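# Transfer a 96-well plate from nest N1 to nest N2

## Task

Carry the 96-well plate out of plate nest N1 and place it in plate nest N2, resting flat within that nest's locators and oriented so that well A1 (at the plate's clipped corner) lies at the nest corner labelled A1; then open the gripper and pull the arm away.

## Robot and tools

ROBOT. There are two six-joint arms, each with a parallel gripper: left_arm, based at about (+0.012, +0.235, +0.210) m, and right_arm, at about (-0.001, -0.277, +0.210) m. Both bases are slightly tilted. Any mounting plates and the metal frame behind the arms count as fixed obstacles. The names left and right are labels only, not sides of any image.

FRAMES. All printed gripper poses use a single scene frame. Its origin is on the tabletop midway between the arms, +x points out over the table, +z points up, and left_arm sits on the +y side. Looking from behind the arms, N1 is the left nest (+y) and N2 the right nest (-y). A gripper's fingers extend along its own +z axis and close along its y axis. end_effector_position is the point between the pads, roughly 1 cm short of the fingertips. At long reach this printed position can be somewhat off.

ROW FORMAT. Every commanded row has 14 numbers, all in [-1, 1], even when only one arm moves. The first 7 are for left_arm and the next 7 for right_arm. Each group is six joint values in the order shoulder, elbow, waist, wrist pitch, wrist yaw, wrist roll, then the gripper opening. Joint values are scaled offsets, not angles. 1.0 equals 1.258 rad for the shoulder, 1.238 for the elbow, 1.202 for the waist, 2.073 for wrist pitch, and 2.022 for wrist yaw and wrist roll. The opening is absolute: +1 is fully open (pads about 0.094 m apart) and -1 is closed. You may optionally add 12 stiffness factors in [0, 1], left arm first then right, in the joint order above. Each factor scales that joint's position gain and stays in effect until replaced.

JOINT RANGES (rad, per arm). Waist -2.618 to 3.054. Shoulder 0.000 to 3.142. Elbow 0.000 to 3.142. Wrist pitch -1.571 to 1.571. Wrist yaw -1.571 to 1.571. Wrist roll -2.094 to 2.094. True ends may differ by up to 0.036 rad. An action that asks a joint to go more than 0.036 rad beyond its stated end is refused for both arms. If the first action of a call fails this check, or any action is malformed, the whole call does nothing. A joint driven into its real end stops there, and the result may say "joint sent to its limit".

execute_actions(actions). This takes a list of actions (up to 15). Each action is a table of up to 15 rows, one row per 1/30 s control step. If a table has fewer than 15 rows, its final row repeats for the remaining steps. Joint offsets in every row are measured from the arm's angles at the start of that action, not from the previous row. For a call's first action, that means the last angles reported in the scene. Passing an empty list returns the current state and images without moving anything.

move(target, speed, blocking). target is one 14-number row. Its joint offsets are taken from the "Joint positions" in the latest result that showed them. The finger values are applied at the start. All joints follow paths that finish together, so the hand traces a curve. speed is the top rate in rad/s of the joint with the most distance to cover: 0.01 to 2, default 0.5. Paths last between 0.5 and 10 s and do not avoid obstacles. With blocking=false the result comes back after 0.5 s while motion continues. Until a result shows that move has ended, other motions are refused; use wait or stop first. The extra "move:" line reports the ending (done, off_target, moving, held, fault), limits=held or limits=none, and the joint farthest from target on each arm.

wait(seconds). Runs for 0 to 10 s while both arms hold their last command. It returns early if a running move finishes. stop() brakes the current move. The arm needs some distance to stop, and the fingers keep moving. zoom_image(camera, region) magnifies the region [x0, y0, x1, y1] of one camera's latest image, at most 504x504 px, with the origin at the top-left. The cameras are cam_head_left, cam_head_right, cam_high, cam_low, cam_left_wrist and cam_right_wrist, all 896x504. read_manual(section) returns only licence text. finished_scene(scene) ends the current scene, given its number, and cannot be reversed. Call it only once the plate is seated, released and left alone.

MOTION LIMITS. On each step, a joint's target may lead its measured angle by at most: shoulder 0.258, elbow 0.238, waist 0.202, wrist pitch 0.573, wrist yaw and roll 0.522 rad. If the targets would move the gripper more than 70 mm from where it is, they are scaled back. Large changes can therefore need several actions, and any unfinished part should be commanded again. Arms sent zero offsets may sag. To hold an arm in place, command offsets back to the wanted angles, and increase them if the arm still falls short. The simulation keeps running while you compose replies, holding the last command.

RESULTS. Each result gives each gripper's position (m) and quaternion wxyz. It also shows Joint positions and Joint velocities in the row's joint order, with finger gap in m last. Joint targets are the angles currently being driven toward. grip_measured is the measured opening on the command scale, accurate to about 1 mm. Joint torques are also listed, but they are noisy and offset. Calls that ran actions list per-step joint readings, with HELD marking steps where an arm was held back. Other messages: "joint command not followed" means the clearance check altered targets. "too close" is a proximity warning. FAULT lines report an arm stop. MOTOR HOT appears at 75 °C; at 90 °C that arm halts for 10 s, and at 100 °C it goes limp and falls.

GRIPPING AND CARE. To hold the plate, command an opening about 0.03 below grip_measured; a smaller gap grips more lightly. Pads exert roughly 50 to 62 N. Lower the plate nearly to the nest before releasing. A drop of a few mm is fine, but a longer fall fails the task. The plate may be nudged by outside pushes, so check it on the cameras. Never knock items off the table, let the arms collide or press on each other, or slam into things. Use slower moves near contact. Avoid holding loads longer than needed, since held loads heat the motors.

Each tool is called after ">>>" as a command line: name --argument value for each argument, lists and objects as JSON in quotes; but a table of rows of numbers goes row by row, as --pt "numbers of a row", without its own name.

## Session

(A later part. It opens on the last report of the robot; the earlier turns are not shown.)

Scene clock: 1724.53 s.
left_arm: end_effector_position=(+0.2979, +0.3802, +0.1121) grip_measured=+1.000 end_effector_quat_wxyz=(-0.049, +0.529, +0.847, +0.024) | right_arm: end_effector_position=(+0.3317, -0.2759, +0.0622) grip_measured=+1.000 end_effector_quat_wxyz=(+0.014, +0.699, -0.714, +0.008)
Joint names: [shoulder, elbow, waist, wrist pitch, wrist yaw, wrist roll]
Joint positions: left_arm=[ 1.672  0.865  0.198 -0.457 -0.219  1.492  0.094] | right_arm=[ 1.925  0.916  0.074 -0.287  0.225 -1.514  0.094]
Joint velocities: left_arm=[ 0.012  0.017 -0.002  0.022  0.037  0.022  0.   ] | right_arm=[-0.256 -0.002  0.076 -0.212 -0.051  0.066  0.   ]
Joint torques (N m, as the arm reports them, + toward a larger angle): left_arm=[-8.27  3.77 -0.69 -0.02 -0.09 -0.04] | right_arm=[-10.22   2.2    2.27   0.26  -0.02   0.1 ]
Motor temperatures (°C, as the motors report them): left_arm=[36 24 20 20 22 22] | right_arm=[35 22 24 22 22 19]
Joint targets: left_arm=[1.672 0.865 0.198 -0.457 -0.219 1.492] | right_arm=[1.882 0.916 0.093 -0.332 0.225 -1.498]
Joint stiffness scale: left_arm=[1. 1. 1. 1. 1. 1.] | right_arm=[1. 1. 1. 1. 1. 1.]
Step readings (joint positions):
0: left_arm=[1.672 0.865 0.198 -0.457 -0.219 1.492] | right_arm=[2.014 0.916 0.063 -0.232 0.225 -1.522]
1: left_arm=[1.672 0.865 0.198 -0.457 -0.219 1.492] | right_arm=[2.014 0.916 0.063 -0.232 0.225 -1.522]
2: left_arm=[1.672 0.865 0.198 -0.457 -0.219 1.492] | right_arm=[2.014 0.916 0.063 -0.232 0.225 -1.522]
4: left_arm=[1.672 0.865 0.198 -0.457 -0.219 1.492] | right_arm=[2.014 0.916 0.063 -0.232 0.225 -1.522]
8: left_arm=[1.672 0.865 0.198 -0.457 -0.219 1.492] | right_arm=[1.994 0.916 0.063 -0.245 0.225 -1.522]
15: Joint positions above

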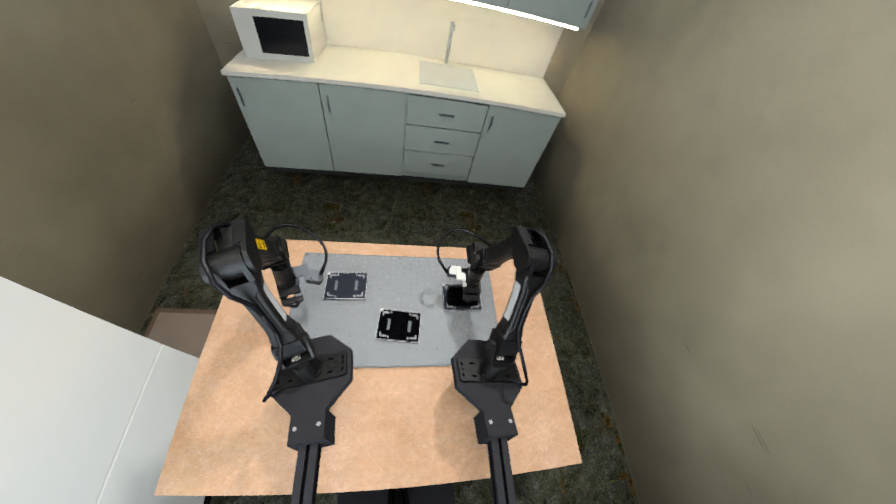

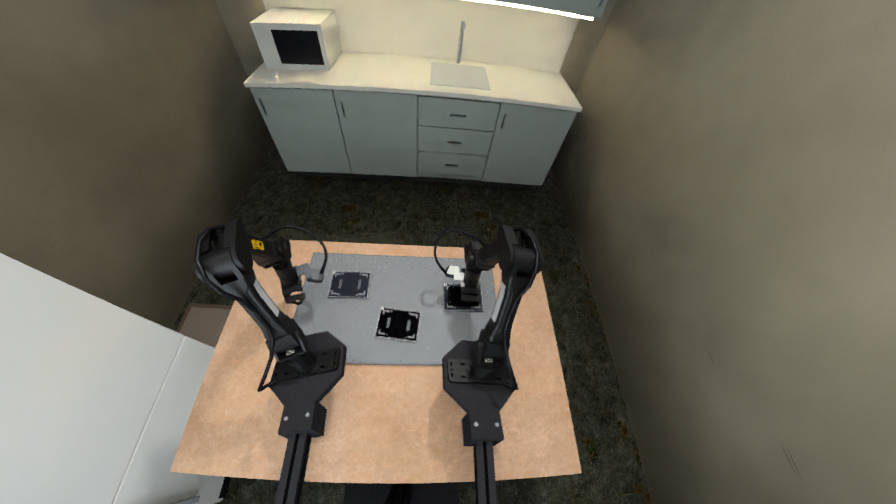

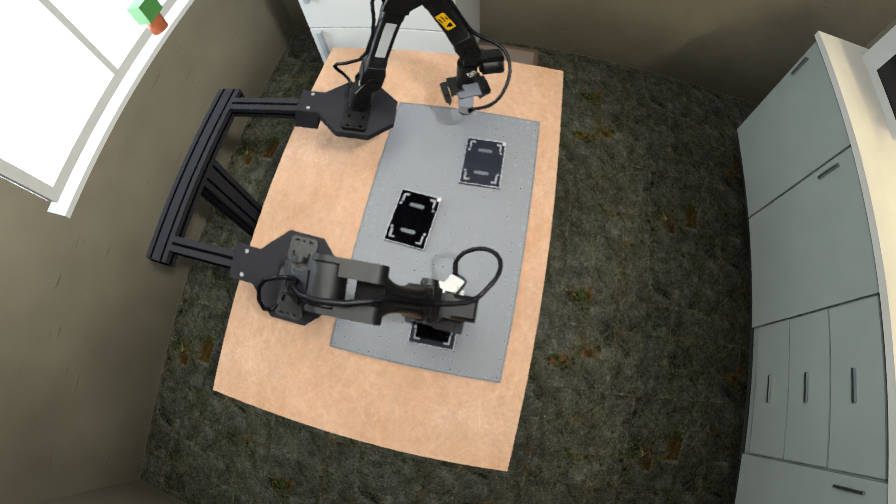

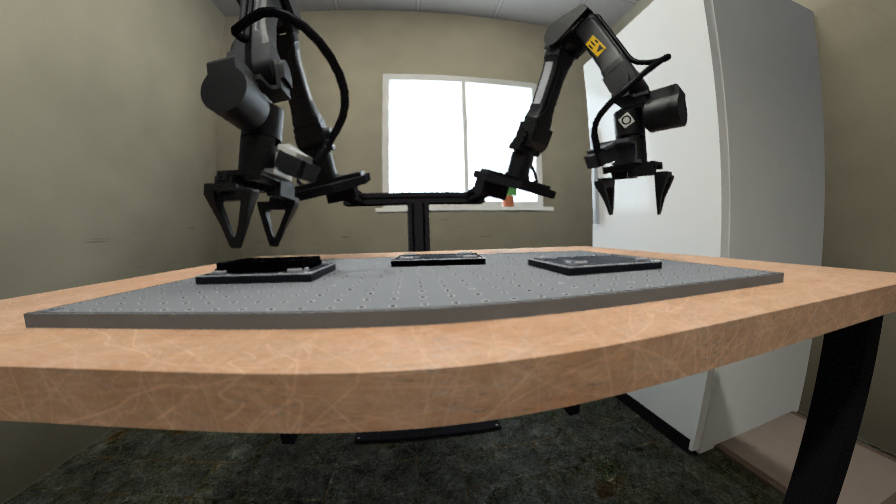

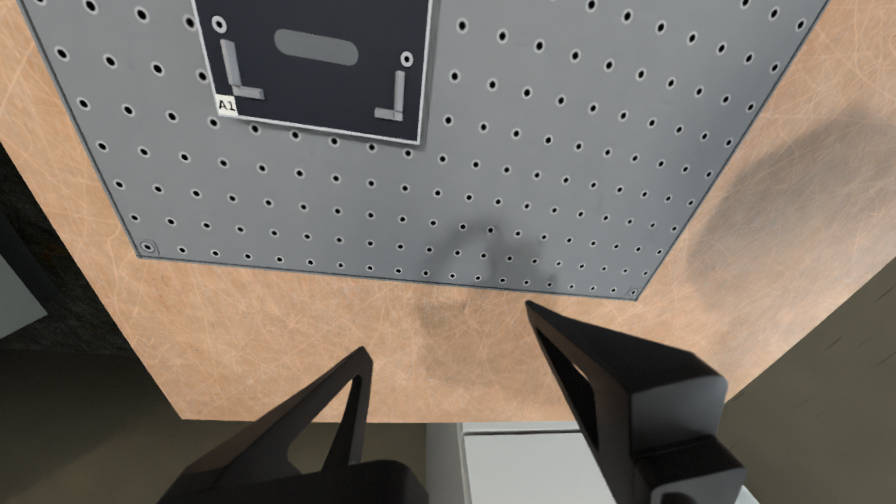

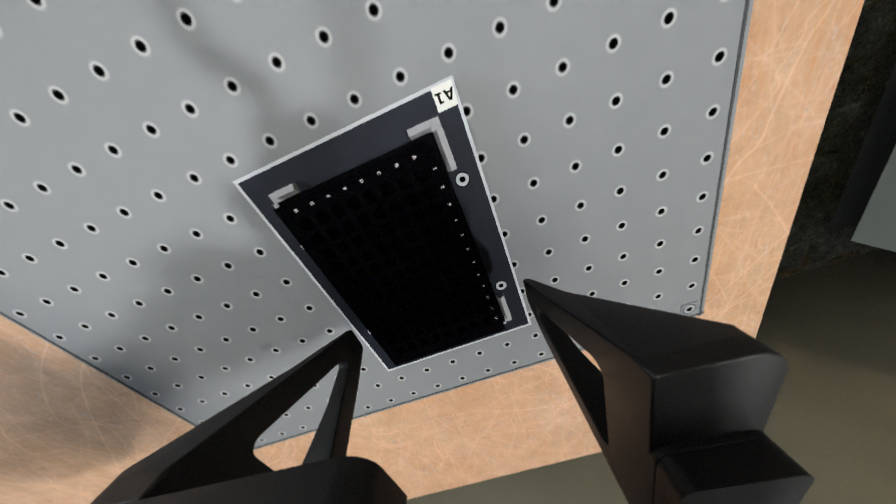

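Cleared. Now move right arm to the retreat pose and inspect.

>>> move --target '[0,0,0,0,0,0,1, -0.245,-0.095,-0.135,-0.070,-0.016,-0.015,1]' --speed 0.5

>>> zoom_image --camera "cam_low" --region '[185, 225, 345, 295]'

>>> zoom_image --camera "cam_high" --region '[385, 270, 485, 370]'

>>> zoom_image --camera "cam_head_right" --region '[420, 265, 510, 325]'

Scene clock: 1729.53 s.
left_arm: end_effector_position=(+0.2979, +0.3802, +0.1121) grip_measured=+1.000 end_effector_quat_wxyz=(-0.049, +0.529, +0.847, +0.024) | right_arm: end_effector_position=(+0.3092, -0.3357, +0.1161) grip_measured=+1.000 end_effector_quat_wxyz=(-0.017, -0.649, +0.760, -0.025)
Joint names: [shoulder, elbow, waist, wrist pitch, wrist yaw, wrist roll]
Joint positions: left_arm=[ 1.672  0.865  0.198 -0.457 -0.219  1.492  0.094] | right_arm=[ 1.641  0.816 -0.084 -0.42   0.206 -1.535  0.094]
Joint velocities: left_arm=[-0.002 -0.017 -0.002  0.051 -0.051 -0.007  0.   ] | right_arm=[-0.007  0.017 -0.007 -0.022 -0.022  0.081  0.   ]
Joint torques (N m, as the arm reports them, + toward a larger angle): left_arm=[-8.27  3.77 -0.7  -0.02 -0.09 -0.04] | right_arm=[-8.81  1.5   0.4   0.36 -0.08 -0.04]
Motor temperatures (°C, as the motors report them): left_arm=[36 24 20 20 22 22] | right_arm=[36 22 24 22 22 19]
Joint targets: left_arm=[1.672 0.865 0.198 -0.457 -0.219 1.492] | right_arm=[1.617 0.798 -0.089 -0.432 0.192 -1.544]
Joint stiffness scale: left_arm=[1. 1. 1. 1. 1. 1.] | right_arm=[1. 1. 1. 1. 1. 1.]
move: off_target (right_arm); limits=none; left_arm: farthest joint: the waist, 0.000 radians from its target (0.000 radians at the start); right_arm: farthest joint: the shoulder, 0.024 radians from its target (0.289 radians at the start)

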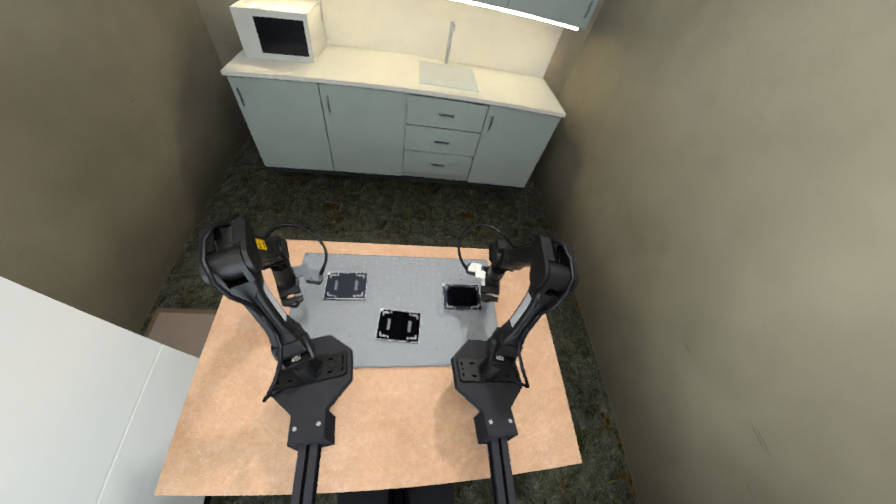

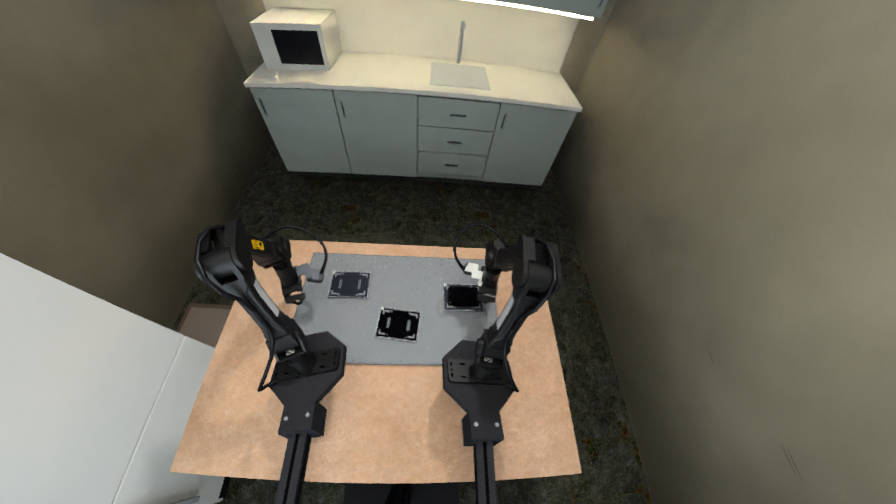

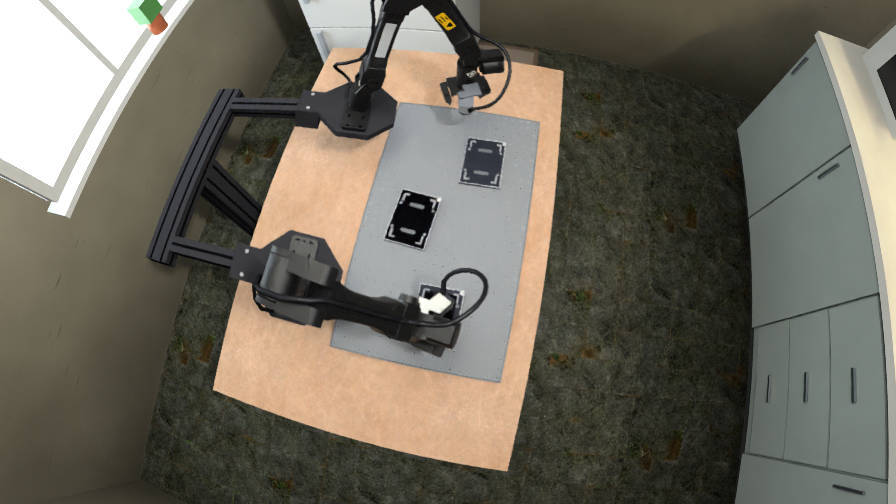

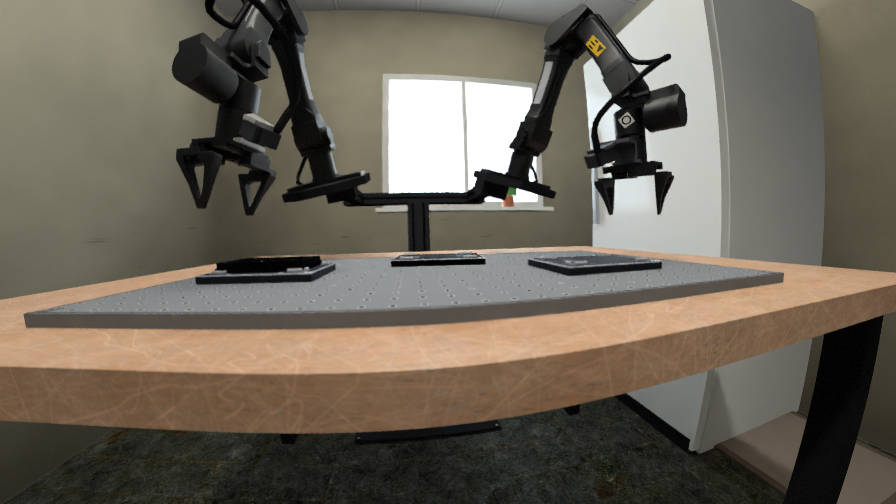

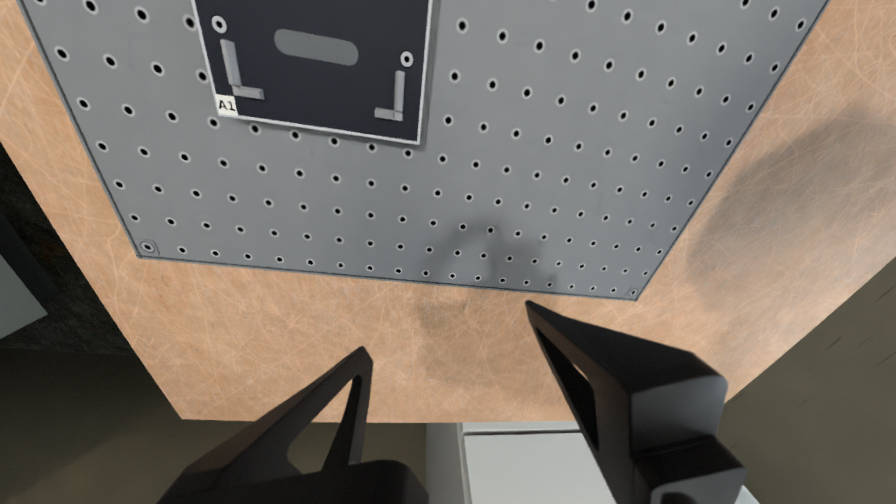

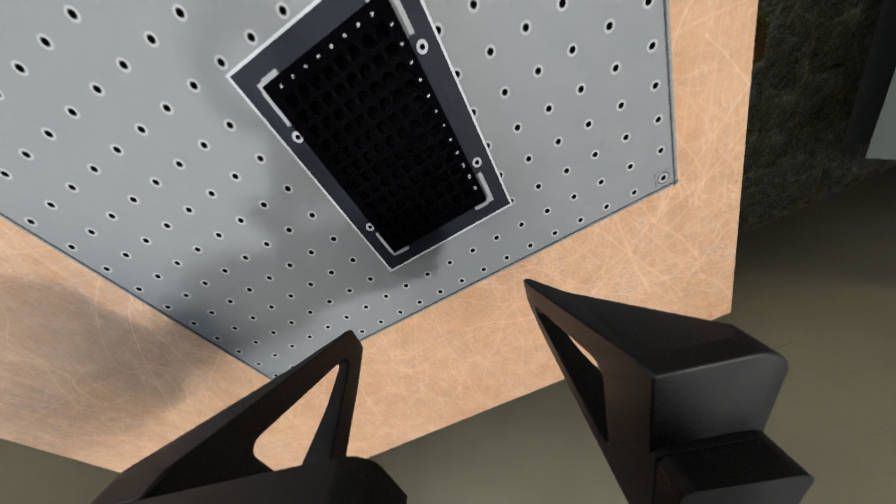

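Region (185, 225, 345, 295) of cam_low's 896x504 image, scaled by 3.150, with more detail than that image has; it fills the top 220 rows of this view, and the rest is white.

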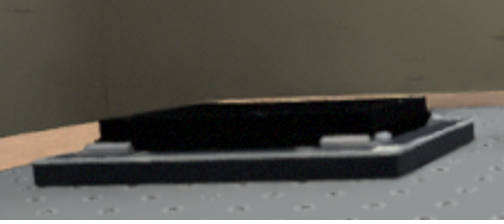

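Region (385, 270, 485, 370) of cam_high's 896x504 image, scaled by 5.040, with more detail than that image has.

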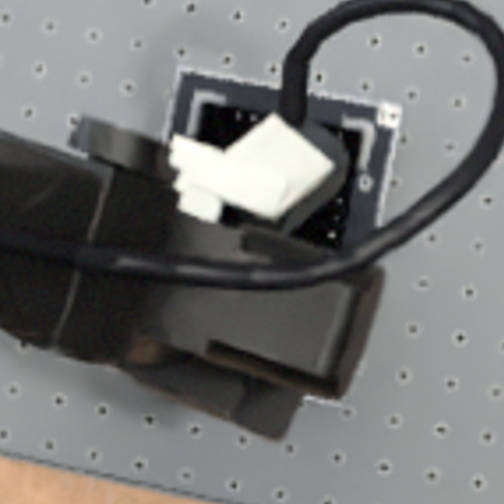

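Region (420, 265, 510, 325) of cam_head_right's 896x504 image, scaled by 5.600, with more detail than that image has.

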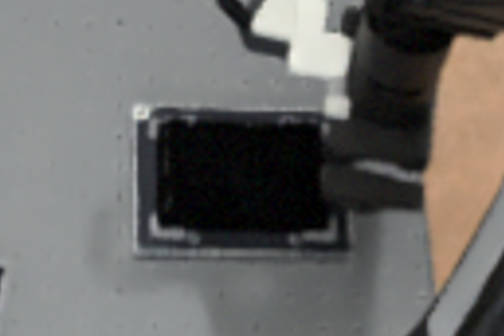

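>>> zoom_image --camera "cam_right_wrist" --region '[220, 0, 530, 280]'

Region (220, 0, 530, 280) of cam_right_wrist's 896x504 image, scaled by 1.626, with more detail than that image has; it fills the top 455 rows of this view, and the rest is white.

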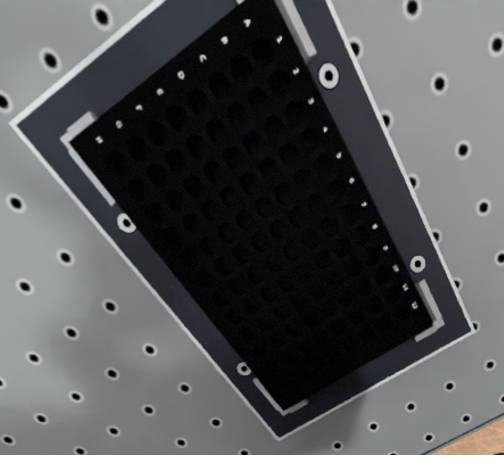

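>>> move --target '[0,0,0,0,0,0,1, -0.15,-0.05,-0.3,-0.03,0,0,1]' --speed 0.8

>>> zoom_image --camera "cam_high" --region '[385, 270, 485, 370]'

Scene clock: 1735.93 s.
left_arm: end_effector_position=(+0.2979, +0.3802, +0.1121) grip_measured=+1.000 end_effector_quat_wxyz=(-0.049, +0.529, +0.847, +0.024) | right_arm: end_effector_position=(+0.2621, -0.4435, +0.1429) grip_measured=+1.000 end_effector_quat_wxyz=(-0.061, -0.509, +0.856, -0.069)
Joint names: [shoulder, elbow, waist, wrist pitch, wrist yaw, wrist roll]
Joint positions: left_arm=[ 1.672  0.865  0.198 -0.457 -0.219  1.492  0.094] | right_arm=[ 1.478  0.769 -0.439 -0.47   0.21  -1.535  0.094]
Joint velocities: left_arm=[ 0.027 -0.002 -0.002 -0.051  0.022 -0.022  0.   ] | right_arm=[-0.012 -0.012  0.017  0.007 -0.007  0.051  0.   ]
Joint torques (N m, as the arm reports them, + toward a larger angle): left_arm=[-8.27  3.77 -0.7  -0.02 -0.09 -0.04] | right_arm=[-8.27  2.1  -0.22  0.43  0.06  0.02]
Motor temperatures (°C, as the motors report them): left_arm=[36 24 20 20 22 22] | right_arm=[36 22 24 22 22 19]
Joint targets: left_arm=[1.672 0.865 0.198 -0.457 -0.219 1.492] | right_arm=[1.452 0.754 -0.444 -0.482 0.206 -1.535]
Joint stiffness scale: left_arm=[1. 1. 1. 1. 1. 1.] | right_arm=[1. 1. 1. 1. 1. 1.]
move: off_target (right_arm); limits=none; left_arm: farthest joint: the waist, 0.000 radians from its target (0.000 radians at the start); right_arm: farthest joint: the shoulder, 0.025 radians from its target (0.189 radians at the start)

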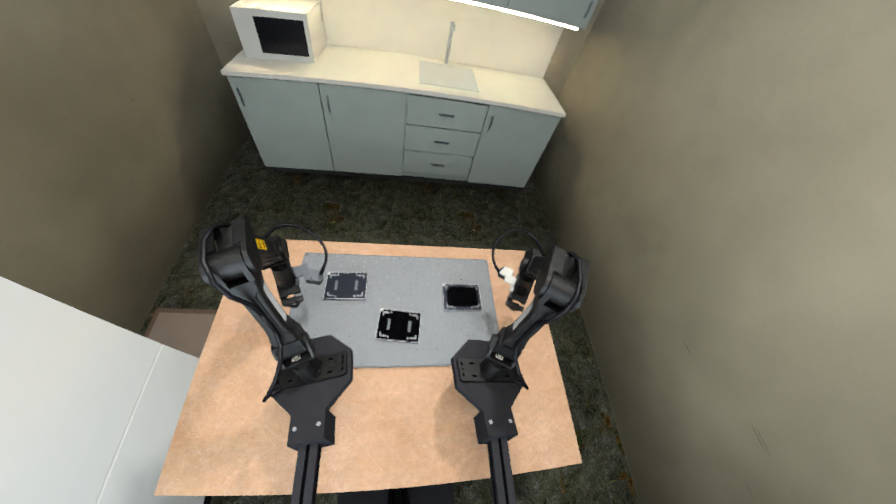

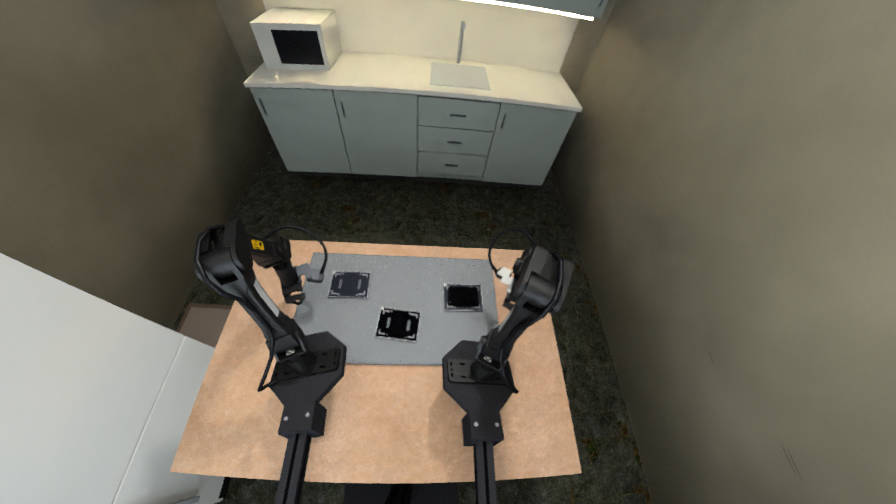

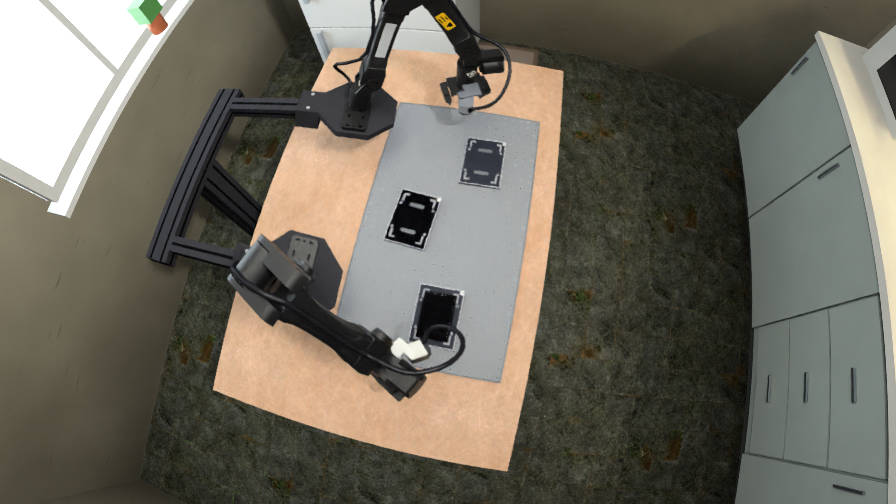

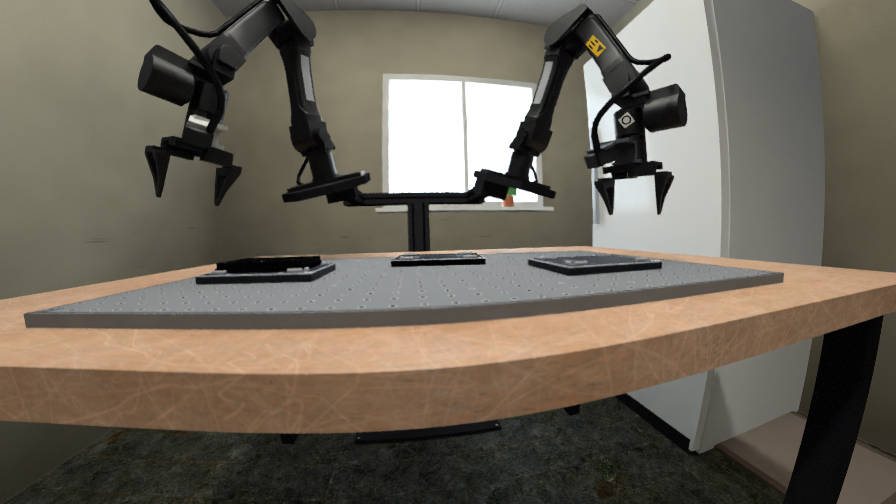

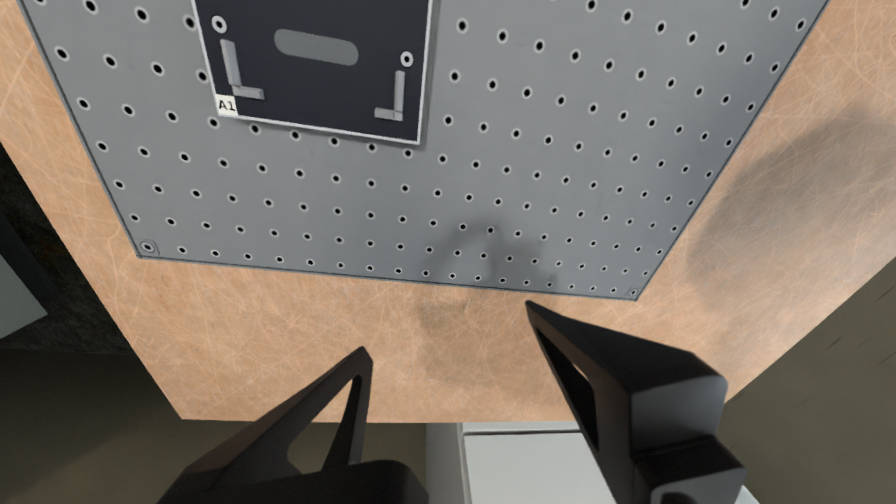

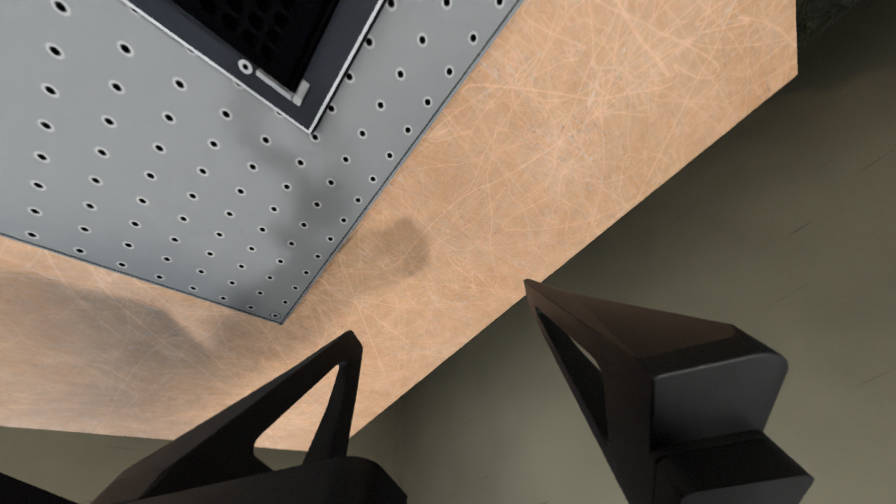

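Region (385, 270, 485, 370) of cam_high's 896x504 image, scaled by 5.040, with more detail than that image has.

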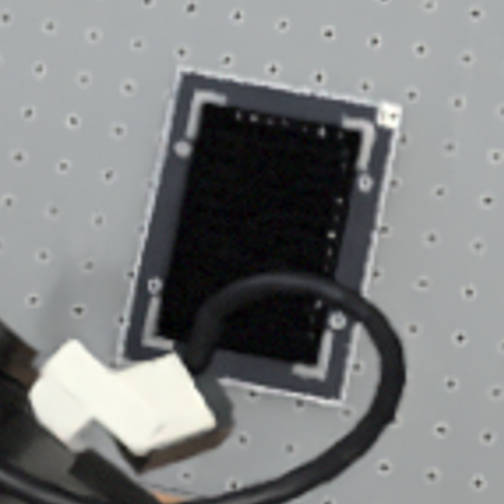

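>>> zoom_image --camera "cam_low" --region '[190, 245, 340, 290]'

Region (190, 245, 340, 290) of cam_low's 896x504 image, scaled by 3.360, with more detail than that image has; it fills the top 151 rows of this view, and the rest is white.

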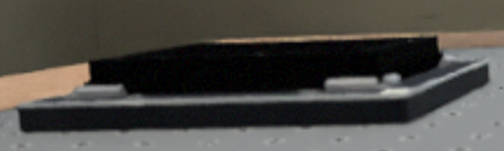

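>>> finished_scene --scene 1

The scene is finished: the task was done.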